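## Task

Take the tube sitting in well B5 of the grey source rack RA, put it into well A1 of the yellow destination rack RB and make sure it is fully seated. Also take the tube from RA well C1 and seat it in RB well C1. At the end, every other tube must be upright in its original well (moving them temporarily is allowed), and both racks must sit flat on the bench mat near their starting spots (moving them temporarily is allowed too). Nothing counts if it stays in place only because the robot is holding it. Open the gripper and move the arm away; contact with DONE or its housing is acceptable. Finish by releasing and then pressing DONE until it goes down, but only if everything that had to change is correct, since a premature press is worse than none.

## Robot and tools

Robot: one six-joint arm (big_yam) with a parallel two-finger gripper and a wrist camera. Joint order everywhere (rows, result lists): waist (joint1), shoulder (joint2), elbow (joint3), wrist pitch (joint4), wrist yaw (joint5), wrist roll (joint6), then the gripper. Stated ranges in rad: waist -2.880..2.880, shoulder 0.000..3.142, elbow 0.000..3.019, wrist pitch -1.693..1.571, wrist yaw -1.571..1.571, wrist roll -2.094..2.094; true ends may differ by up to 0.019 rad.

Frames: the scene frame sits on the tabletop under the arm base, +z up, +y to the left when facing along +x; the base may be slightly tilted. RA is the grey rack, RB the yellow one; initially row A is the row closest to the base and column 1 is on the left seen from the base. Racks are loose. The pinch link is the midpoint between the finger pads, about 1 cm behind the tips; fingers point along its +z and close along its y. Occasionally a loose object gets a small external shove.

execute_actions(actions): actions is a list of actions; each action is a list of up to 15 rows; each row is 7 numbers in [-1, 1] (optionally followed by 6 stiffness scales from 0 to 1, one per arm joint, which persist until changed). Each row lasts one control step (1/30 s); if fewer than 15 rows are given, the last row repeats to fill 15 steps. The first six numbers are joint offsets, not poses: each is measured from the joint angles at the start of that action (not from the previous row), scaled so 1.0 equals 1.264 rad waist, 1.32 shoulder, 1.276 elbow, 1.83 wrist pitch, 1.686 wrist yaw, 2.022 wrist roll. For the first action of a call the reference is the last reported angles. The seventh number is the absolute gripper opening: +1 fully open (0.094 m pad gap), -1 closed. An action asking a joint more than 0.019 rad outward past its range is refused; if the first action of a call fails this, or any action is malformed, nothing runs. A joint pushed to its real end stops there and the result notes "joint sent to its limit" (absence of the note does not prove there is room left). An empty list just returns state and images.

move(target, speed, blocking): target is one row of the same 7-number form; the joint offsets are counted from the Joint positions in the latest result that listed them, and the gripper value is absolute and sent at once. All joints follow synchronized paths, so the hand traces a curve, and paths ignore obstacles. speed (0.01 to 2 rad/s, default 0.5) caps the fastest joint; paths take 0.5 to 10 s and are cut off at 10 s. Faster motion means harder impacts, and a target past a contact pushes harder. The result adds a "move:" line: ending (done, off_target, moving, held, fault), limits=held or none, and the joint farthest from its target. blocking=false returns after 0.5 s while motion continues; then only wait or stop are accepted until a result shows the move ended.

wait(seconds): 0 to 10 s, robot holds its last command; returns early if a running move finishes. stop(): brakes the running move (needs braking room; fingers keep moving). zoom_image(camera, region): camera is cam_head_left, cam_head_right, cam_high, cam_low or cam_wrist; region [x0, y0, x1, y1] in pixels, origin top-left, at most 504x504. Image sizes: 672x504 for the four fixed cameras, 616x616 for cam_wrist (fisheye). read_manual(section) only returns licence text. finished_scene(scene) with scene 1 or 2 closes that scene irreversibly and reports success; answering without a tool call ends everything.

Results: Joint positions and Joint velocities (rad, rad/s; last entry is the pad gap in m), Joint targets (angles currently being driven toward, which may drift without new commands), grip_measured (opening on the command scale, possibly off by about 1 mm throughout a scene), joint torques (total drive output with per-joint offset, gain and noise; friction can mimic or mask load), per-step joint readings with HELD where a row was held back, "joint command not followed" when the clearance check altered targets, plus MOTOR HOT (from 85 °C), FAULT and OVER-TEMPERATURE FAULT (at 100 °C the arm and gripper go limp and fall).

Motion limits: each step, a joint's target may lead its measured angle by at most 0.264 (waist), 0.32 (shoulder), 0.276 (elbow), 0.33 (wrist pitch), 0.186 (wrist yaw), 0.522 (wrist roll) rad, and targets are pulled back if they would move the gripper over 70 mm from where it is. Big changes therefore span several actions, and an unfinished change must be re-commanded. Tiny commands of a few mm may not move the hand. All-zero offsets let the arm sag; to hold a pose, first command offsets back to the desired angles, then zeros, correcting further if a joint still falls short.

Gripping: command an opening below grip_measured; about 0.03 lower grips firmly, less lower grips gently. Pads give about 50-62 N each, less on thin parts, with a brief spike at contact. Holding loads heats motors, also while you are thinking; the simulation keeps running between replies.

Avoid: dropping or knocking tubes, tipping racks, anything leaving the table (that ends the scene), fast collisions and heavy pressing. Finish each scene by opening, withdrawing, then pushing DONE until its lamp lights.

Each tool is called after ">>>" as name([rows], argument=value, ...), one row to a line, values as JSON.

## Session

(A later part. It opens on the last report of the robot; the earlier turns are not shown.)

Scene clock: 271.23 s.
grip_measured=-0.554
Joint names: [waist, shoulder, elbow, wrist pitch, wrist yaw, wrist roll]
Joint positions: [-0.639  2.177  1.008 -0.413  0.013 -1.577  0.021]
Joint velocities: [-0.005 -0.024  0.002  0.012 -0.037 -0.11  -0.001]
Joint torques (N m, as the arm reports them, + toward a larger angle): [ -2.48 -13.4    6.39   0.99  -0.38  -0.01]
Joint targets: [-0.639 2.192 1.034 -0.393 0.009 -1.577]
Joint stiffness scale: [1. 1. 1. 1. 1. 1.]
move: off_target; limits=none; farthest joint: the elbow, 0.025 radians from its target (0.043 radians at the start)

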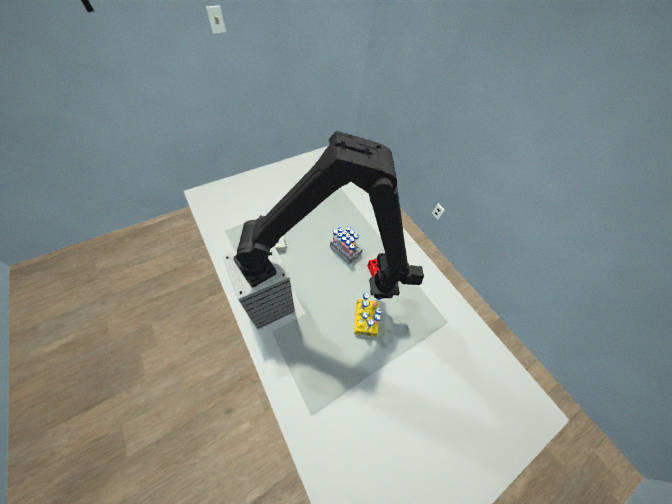

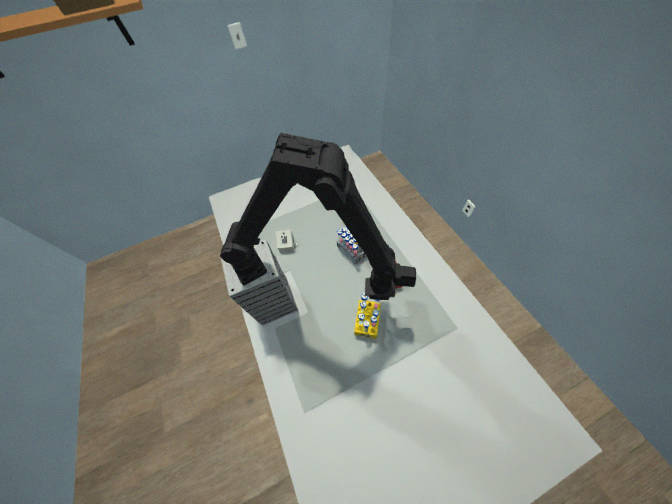

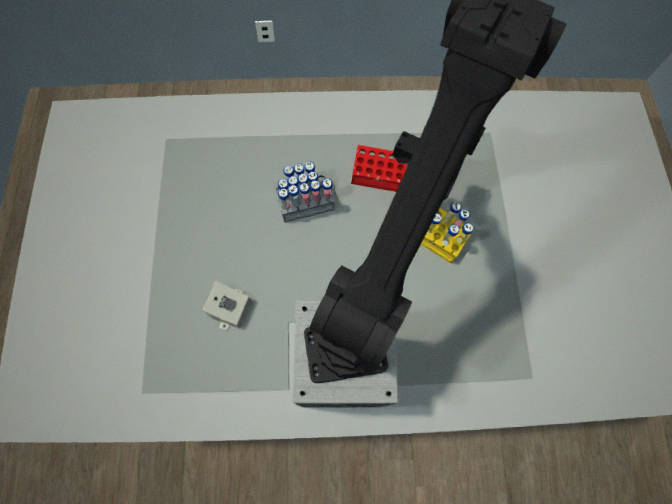

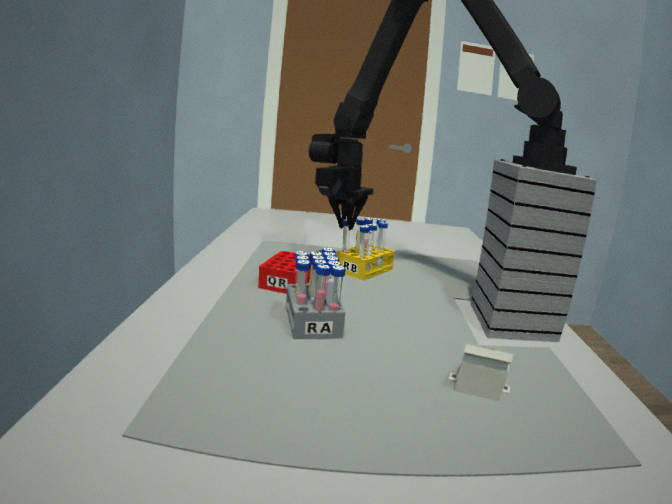

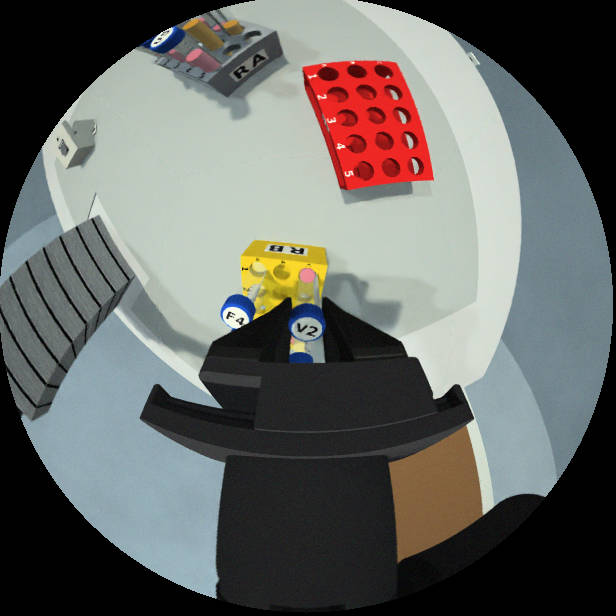

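>>> move(target=[0,0.012,0.015,0,0,0,-0.42])

>>> move(target=[0,-0.12,0,-0.075,0,0,-0.42], speed=0.2)

>>> move(target=[0.7,-0.2,-0.18,-0.05,0,0,-1])

>>> move(target=[0.71,0,-0.185,0.16,0,0,-1])

Scene clock: 280.00 s.
grip_measured=-0.422
Joint names: [waist, shoulder, elbow, wrist pitch, wrist yaw, wrist roll]
Joint positions: [-0.639  2.177  1.008 -0.413  0.013 -1.577  0.027]
Joint velocities: [-0.005  0.005 -0.012  0.007 -0.022 -0.022  0.   ]
Joint torques (N m, as the arm reports them, + toward a larger angle): [ -2.18 -13.33   5.52   0.39  -0.24  -0.04]
Joint targets: [-0.639 2.193 1.027 -0.413 0.013 -1.577]
Joint stiffness scale: [1. 1. 1. 1. 1. 1.]
move: done; limits=none; farthest joint: the elbow, 0.019 radians from its target (0.019 radians at the start)

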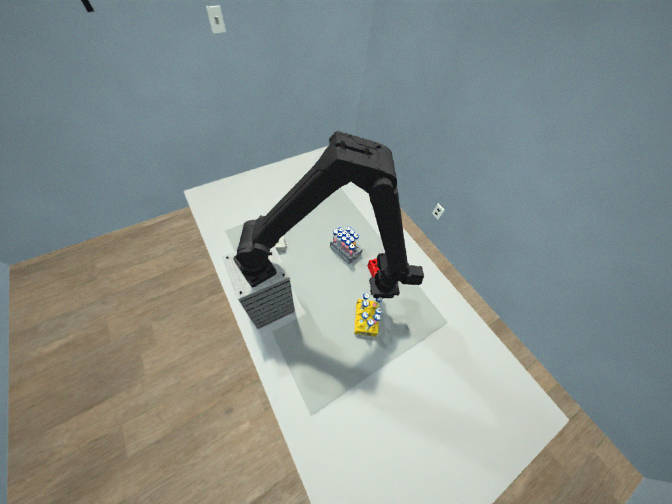

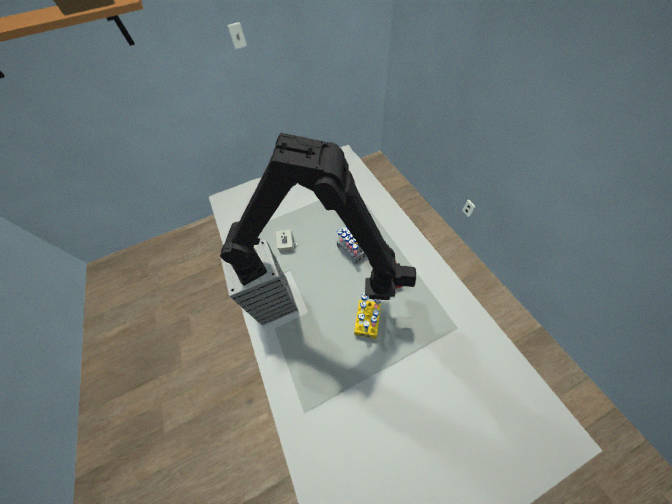

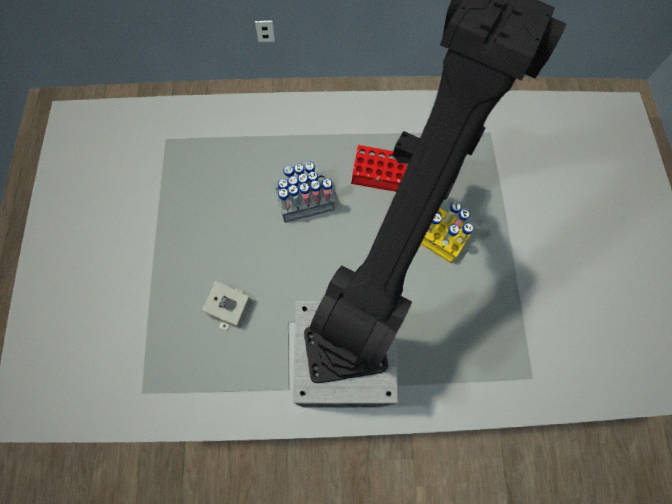

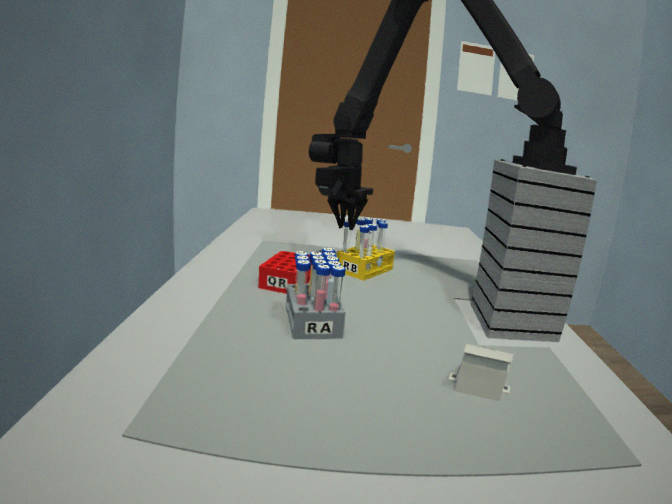

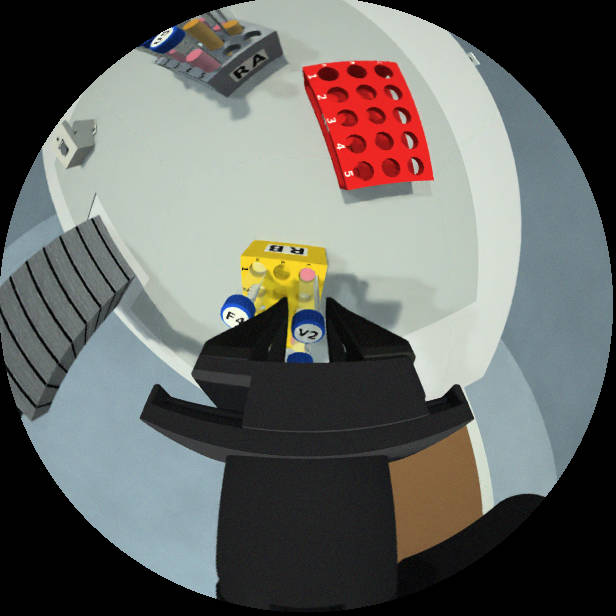

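Scene clock: 281.17 s.
grip_measured=-0.421
Joint names: [waist, shoulder, elbow, wrist pitch, wrist yaw, wrist roll]
Joint positions: [-0.639  2.028  1.008 -0.534  0.013 -1.577  0.027]
Joint velocities: [-0.005 -0.024  0.007  0.007 -0.022  0.066  0.001]
Joint torques (N m, as the arm reports them, + toward a larger angle): [ -2.31 -15.4    5.24  -0.13  -0.2   -0.04]
Joint targets: [-0.639 2.019 1.008 -0.550 0.013 -1.577]
Joint stiffness scale: [1. 1. 1. 1. 1. 1.]
move: done; limits=none; farthest joint: the wrist pitch, 0.017 radians from its target (0.138 radians at the start)

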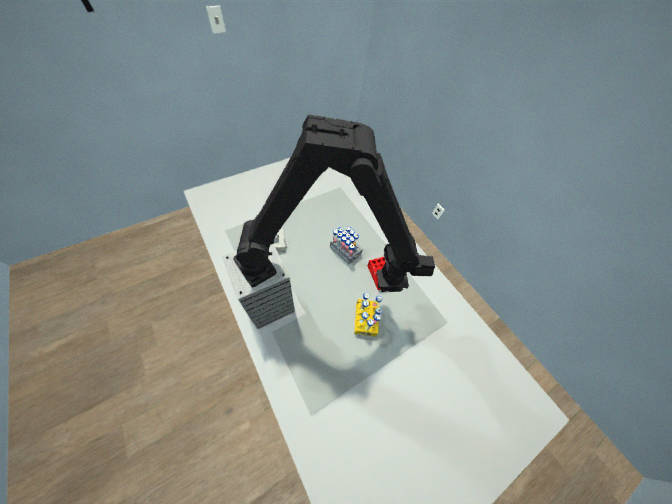

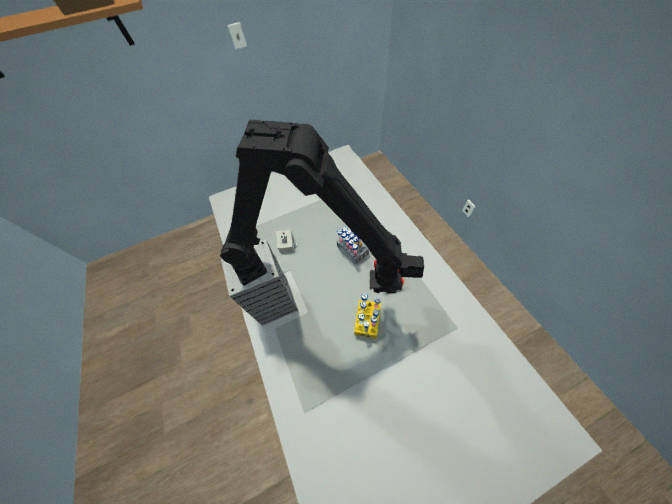

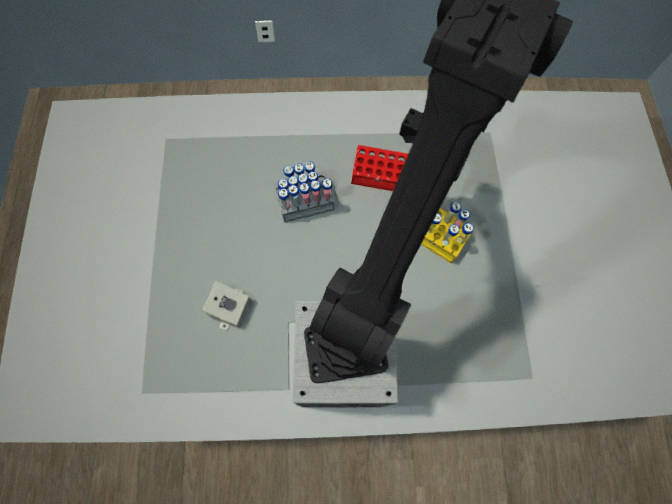

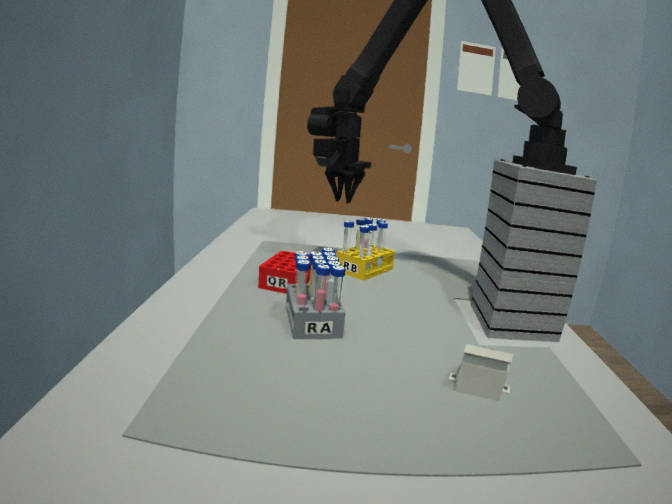

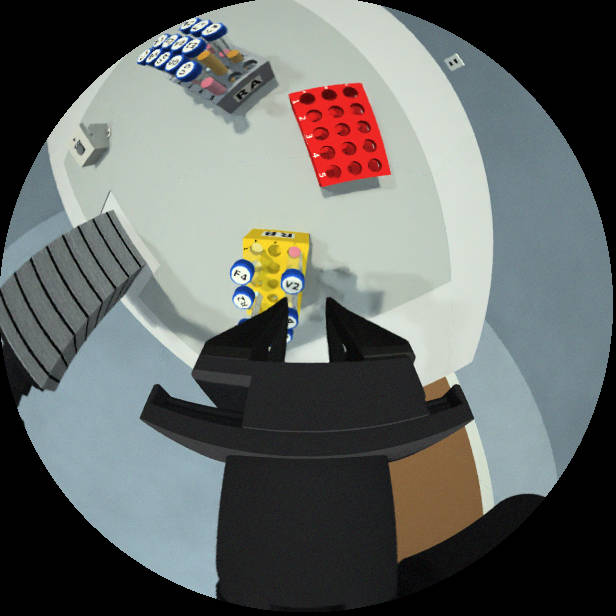

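Scene clock: 283.37 s.
grip_measured=-0.978
Joint names: [waist, shoulder, elbow, wrist pitch, wrist yaw, wrist roll]
Joint positions: [ 0.246  1.776  0.78  -0.61   0.013 -1.577  0.001]
Joint velocities: [ 0.005 -0.005 -0.007 -0.012  0.007 -0.037 -0.001]
Joint torques (N m, as the arm reports them, + toward a larger angle): [ -2.49 -12.96   5.4   -0.38  -0.18  -0.07]
Joint targets: [0.246 1.764 0.779 -0.625 0.013 -1.577]
Joint stiffness scale: [1. 1. 1. 1. 1. 1.]
move: done; limits=none; farthest joint: the wrist pitch, 0.016 radians from its target (0.092 radians at the start)

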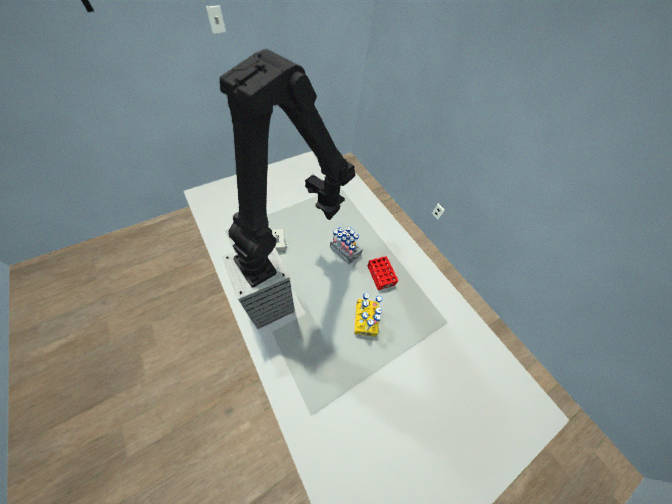

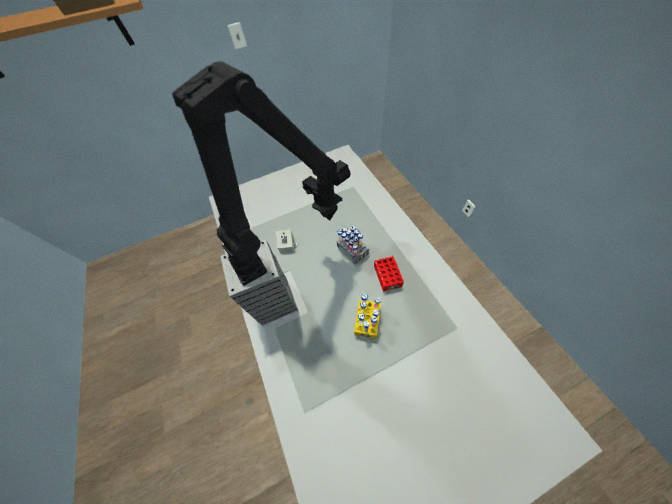

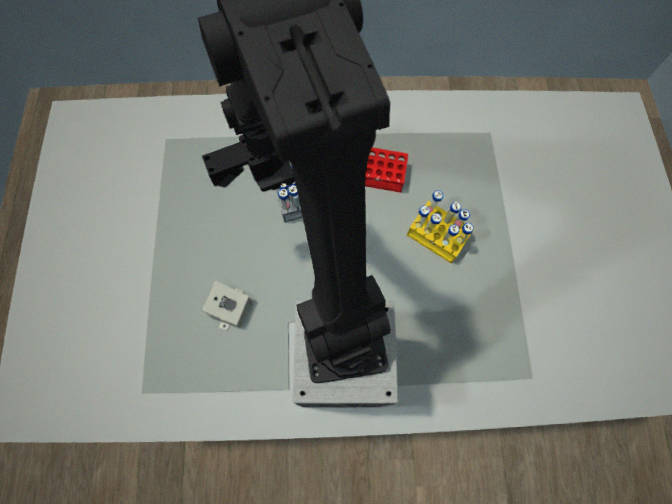

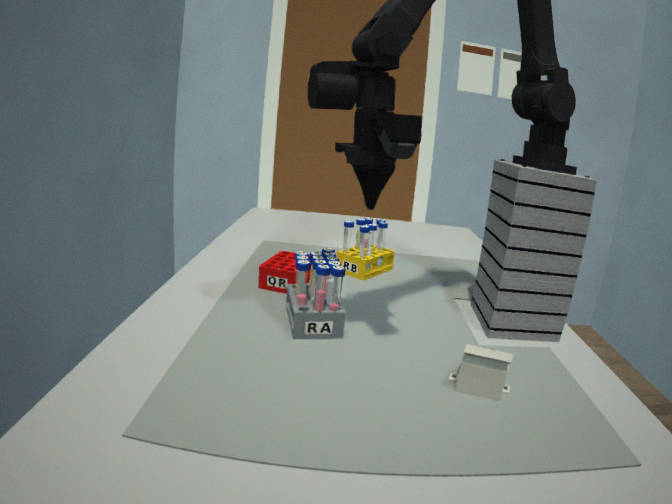

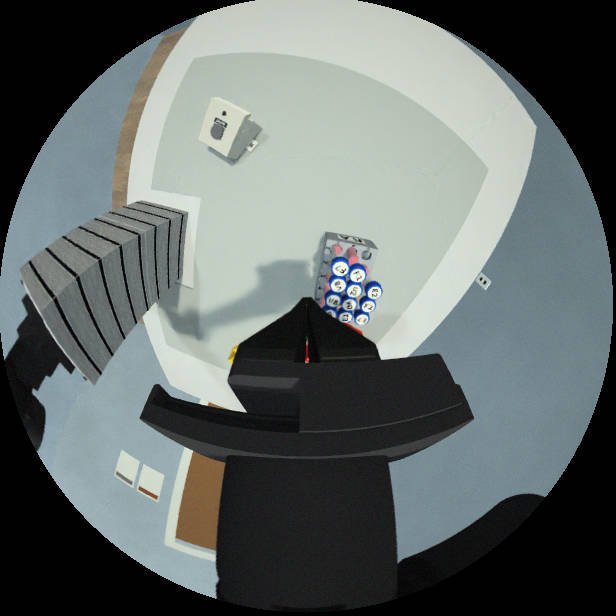

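Scene clock: 285.63 s.
grip_measured=-0.978
Joint names: [waist, shoulder, elbow, wrist pitch, wrist yaw, wrist roll]
Joint positions: [ 1.14   1.776  0.546 -0.335  0.013 -1.577  0.001]
Joint velocities: [-0.005 -0.015 -0.012 -0.012 -0.007  0.007 -0.001]
Joint torques (N m, as the arm reports them, + toward a larger angle): [-2.14 -9.94  3.36  1.01 -0.19  0.  ]
Joint targets: [1.144 1.776 0.545 -0.317 0.013 -1.577]
Joint stiffness scale: [1. 1. 1. 1. 1. 1.]
move: done; limits=none; farthest joint: the wrist pitch, 0.017 radians from its target (0.292 radians at the start)

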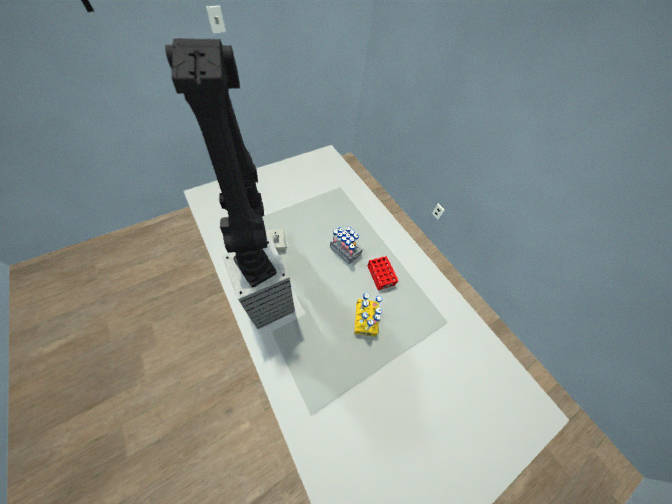

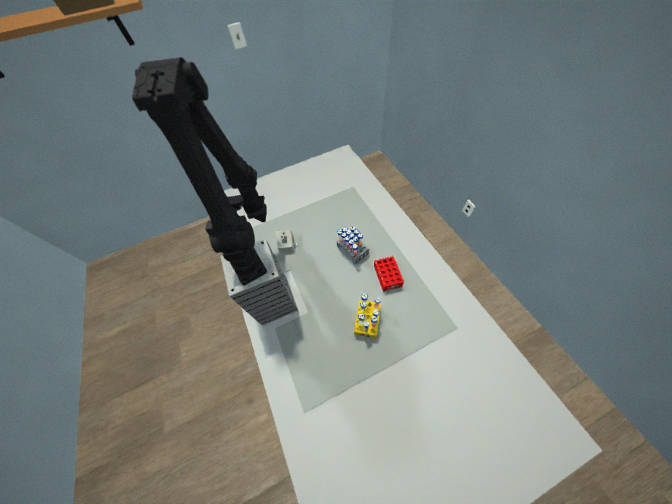

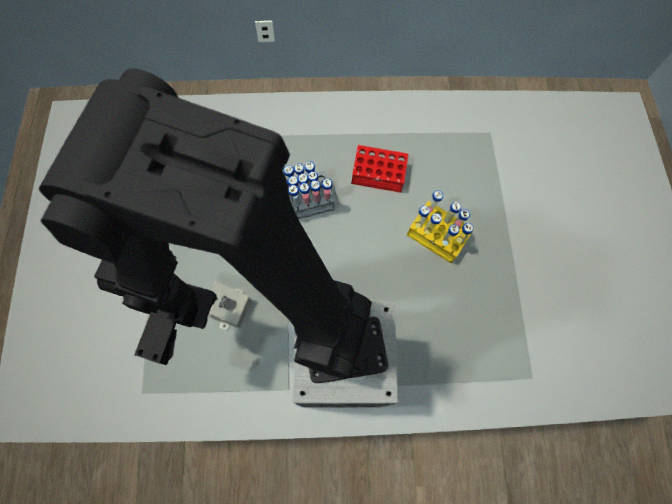

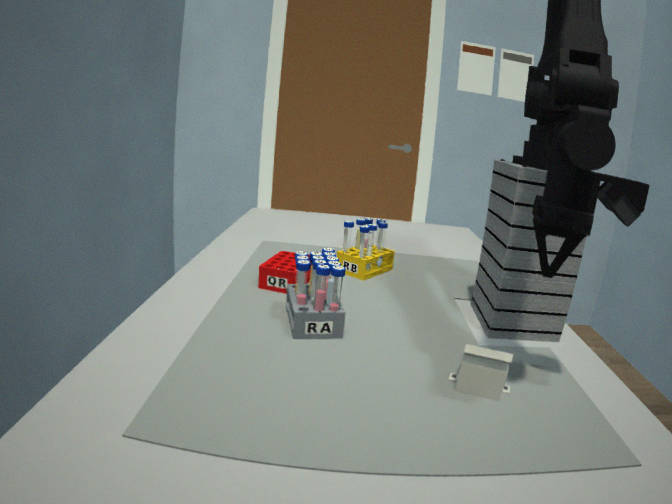

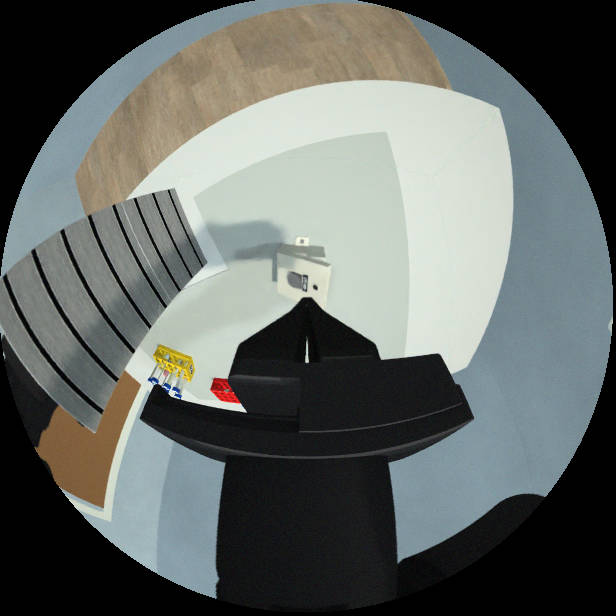

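>>> move(target=[-0.145,0.286,0.04,0.19,0,0,-1], speed=0.3)

Scene clock: 294.90 s.
grip_measured=-0.978
Joint names: [waist, shoulder, elbow, wrist pitch, wrist yaw, wrist roll]
Joint positions: [ 0.968  2.147  0.591 -0.005  0.013 -1.577  0.001]
Joint velocities: [-0.015  0.005 -0.002  0.012 -0.051  0.022  0.   ]
Joint torques (N m, as the arm reports them, + toward a larger angle): [ -3.32 -10.68   0.88   1.03  -0.25  -0.01]
Joint targets: [0.957 2.154 0.597 0.013 0.013 -1.577]
Joint stiffness scale: [1. 1. 1. 1. 1. 1.]
move: done; limits=none; farthest joint: the wrist pitch, 0.017 radians from its target (0.347 radians at the start)

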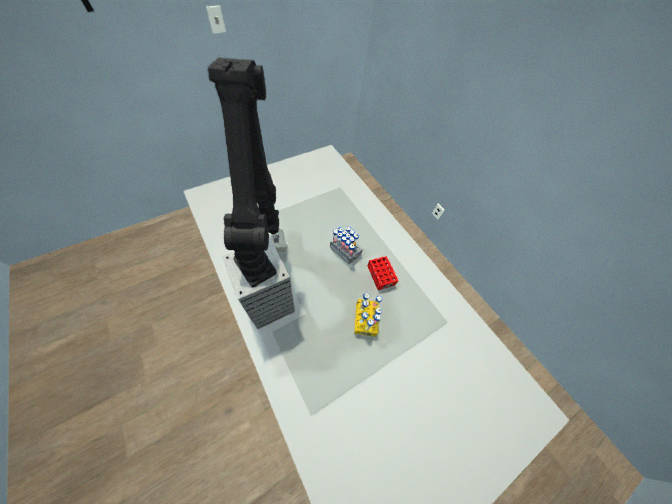

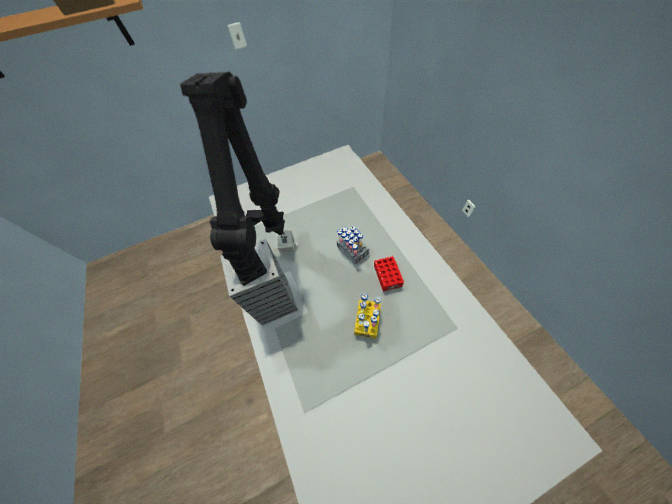

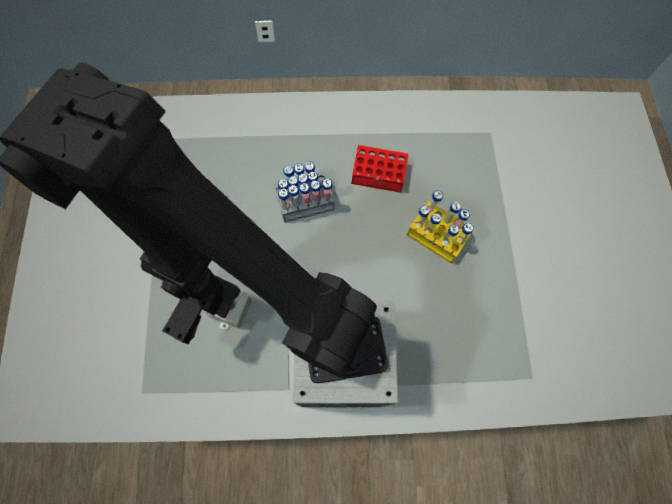

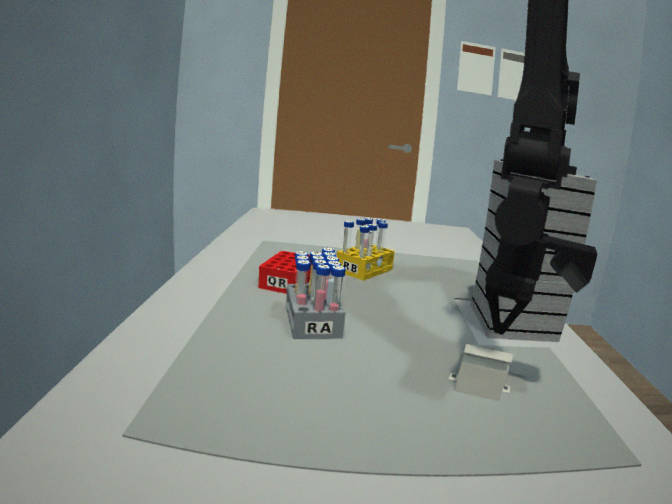

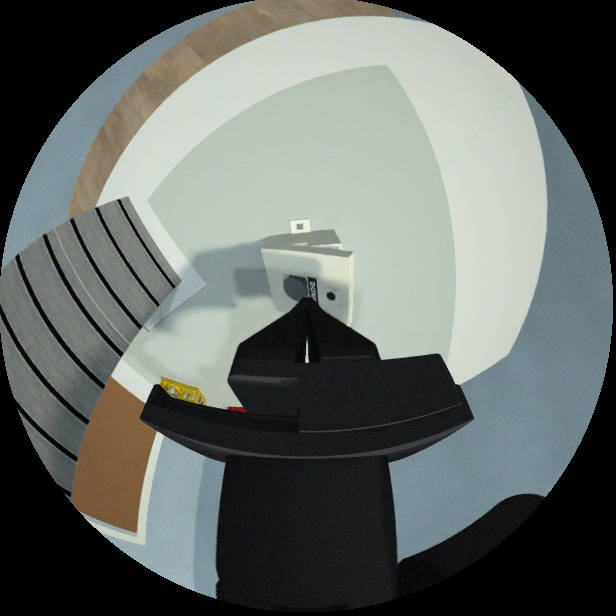

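>>> move(target=[0,0.085,0.005,0.062,0,0,-1], speed=0.08)

Scene clock: 304.00 s.
grip_measured=-0.978
Joint names: [waist, shoulder, elbow, wrist pitch, wrist yaw, wrist roll]
Joint positions: [ 0.968  2.247  0.591  0.091  0.013 -1.577  0.001]
Joint velocities: [-0.015 -0.015 -0.002  0.007 -0.022  0.066 -0.001]
Joint torques (N m, as the arm reports them, + toward a larger angle): [ -2.26 -10.2   -0.15   1.06  -0.25  -0.06]
Joint targets: [0.968 2.259 0.598 0.109 0.013 -1.577]
Joint stiffness scale: [1. 1. 1. 1. 1. 1.]
move: done; limits=none; farthest joint: the wrist pitch, 0.017 radians from its target (0.113 radians at the start)

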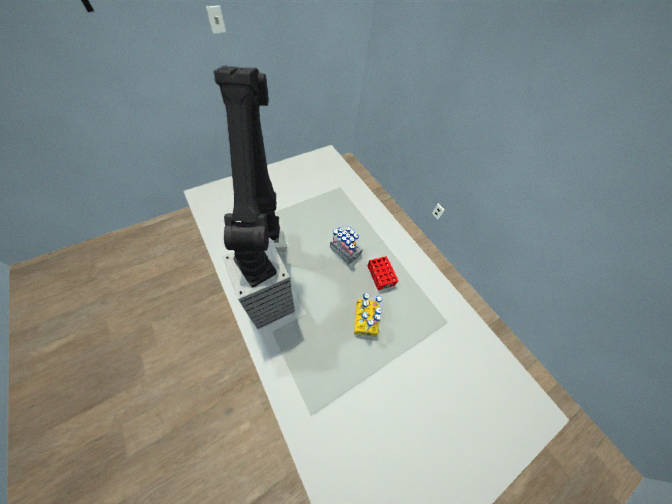

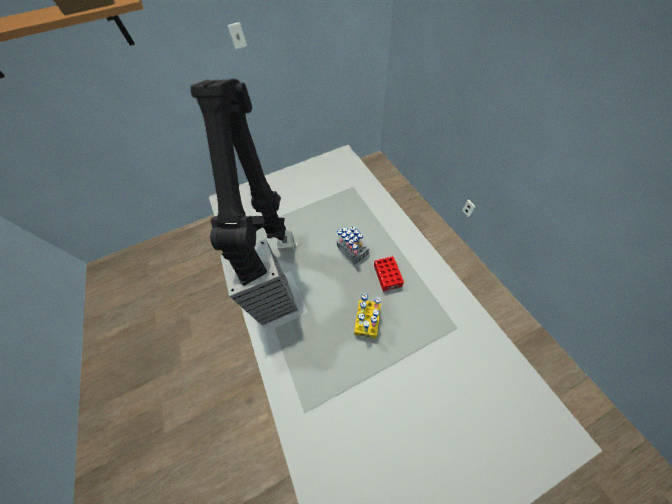

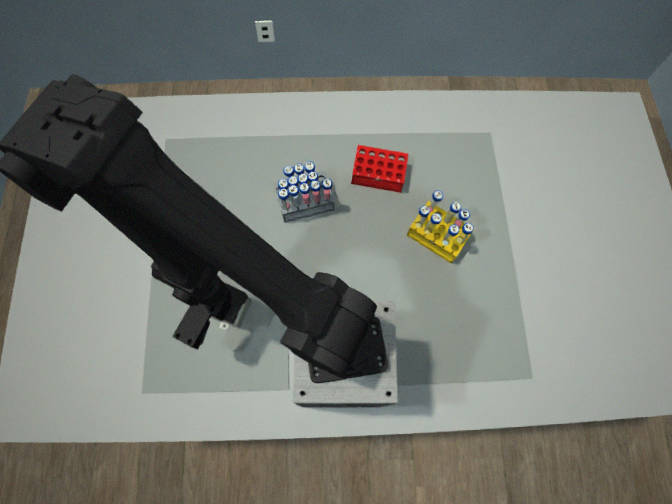

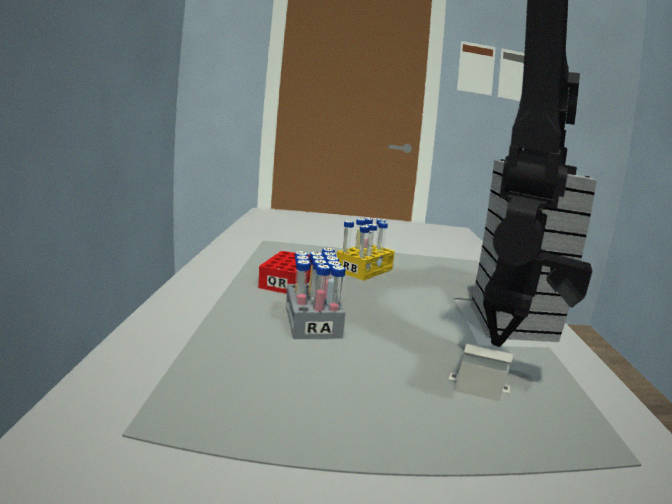

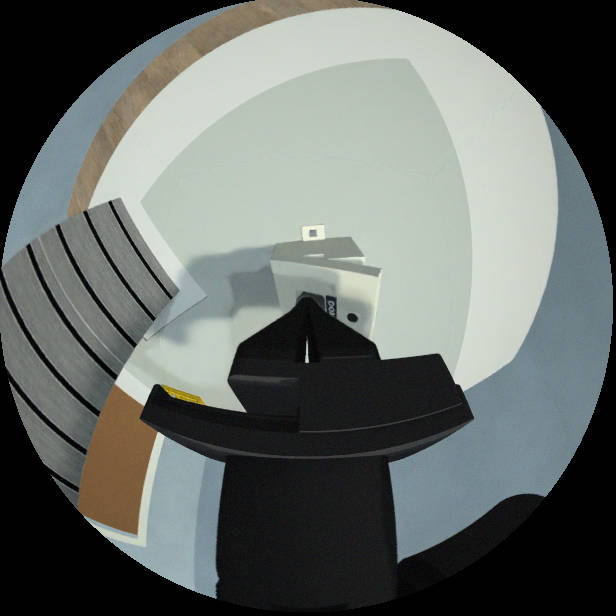

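>>> move(target=[-0.045,0.055,0.03,0.03,0,0,-1], speed=0.06)

Scene clock: 310.27 s.
grip_measured=-0.978
Joint names: [waist, shoulder, elbow, wrist pitch, wrist yaw, wrist roll]
Joint positions: [ 0.934  2.294  0.609  0.112  0.013 -1.577  0.001]
Joint velocities: [-0.015  0.005  0.007 -0.012  0.007 -0.037 -0.   ]
Joint torques (N m, as the arm reports them, + toward a larger angle): no reading
Joint stiffness scale: [1. 1. 1. 1. 1. 1.]
move: unfinished (the scene ended)
The task's run has ended: the event that ends the task has happened. This ends this scene only. If you have not yet called finished_scene for this scene, call it to go on to the next scene.

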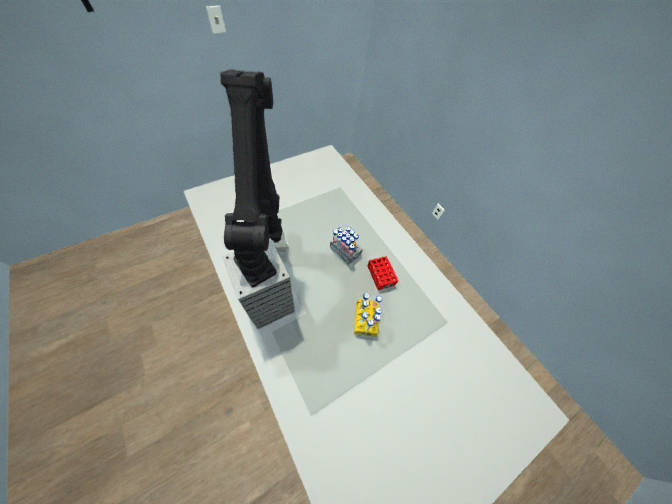

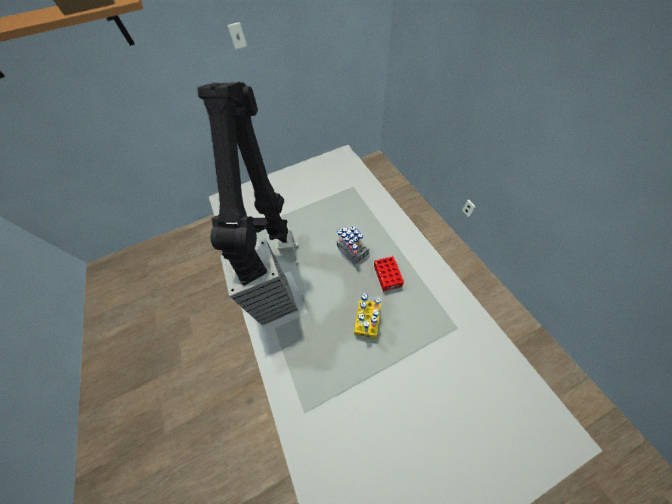

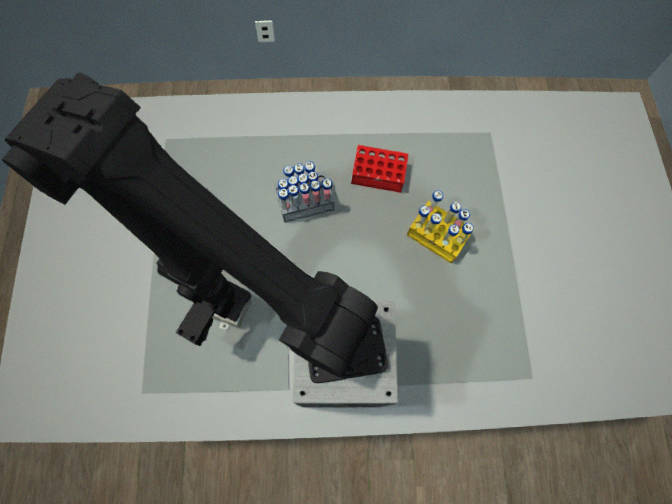

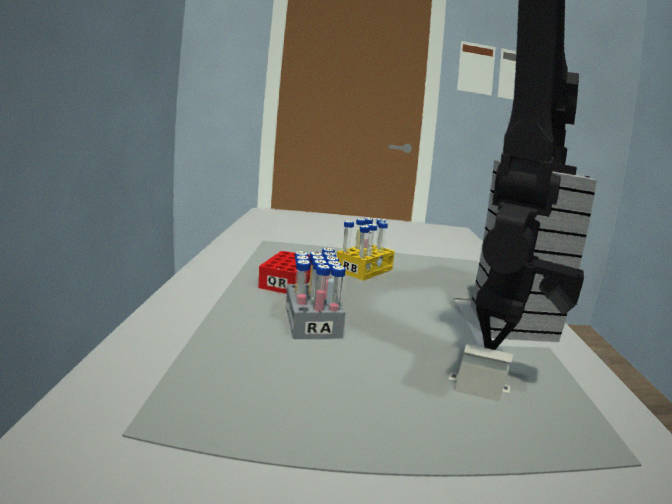

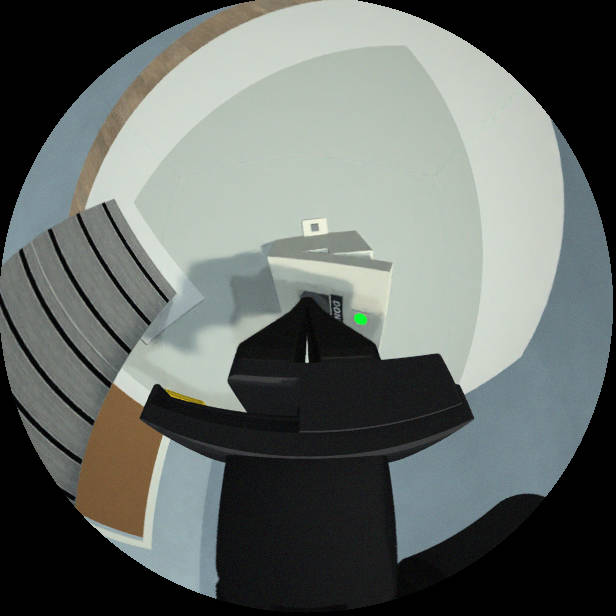

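>>> finished_scene(scene=1)

The scene is finished: the task was done.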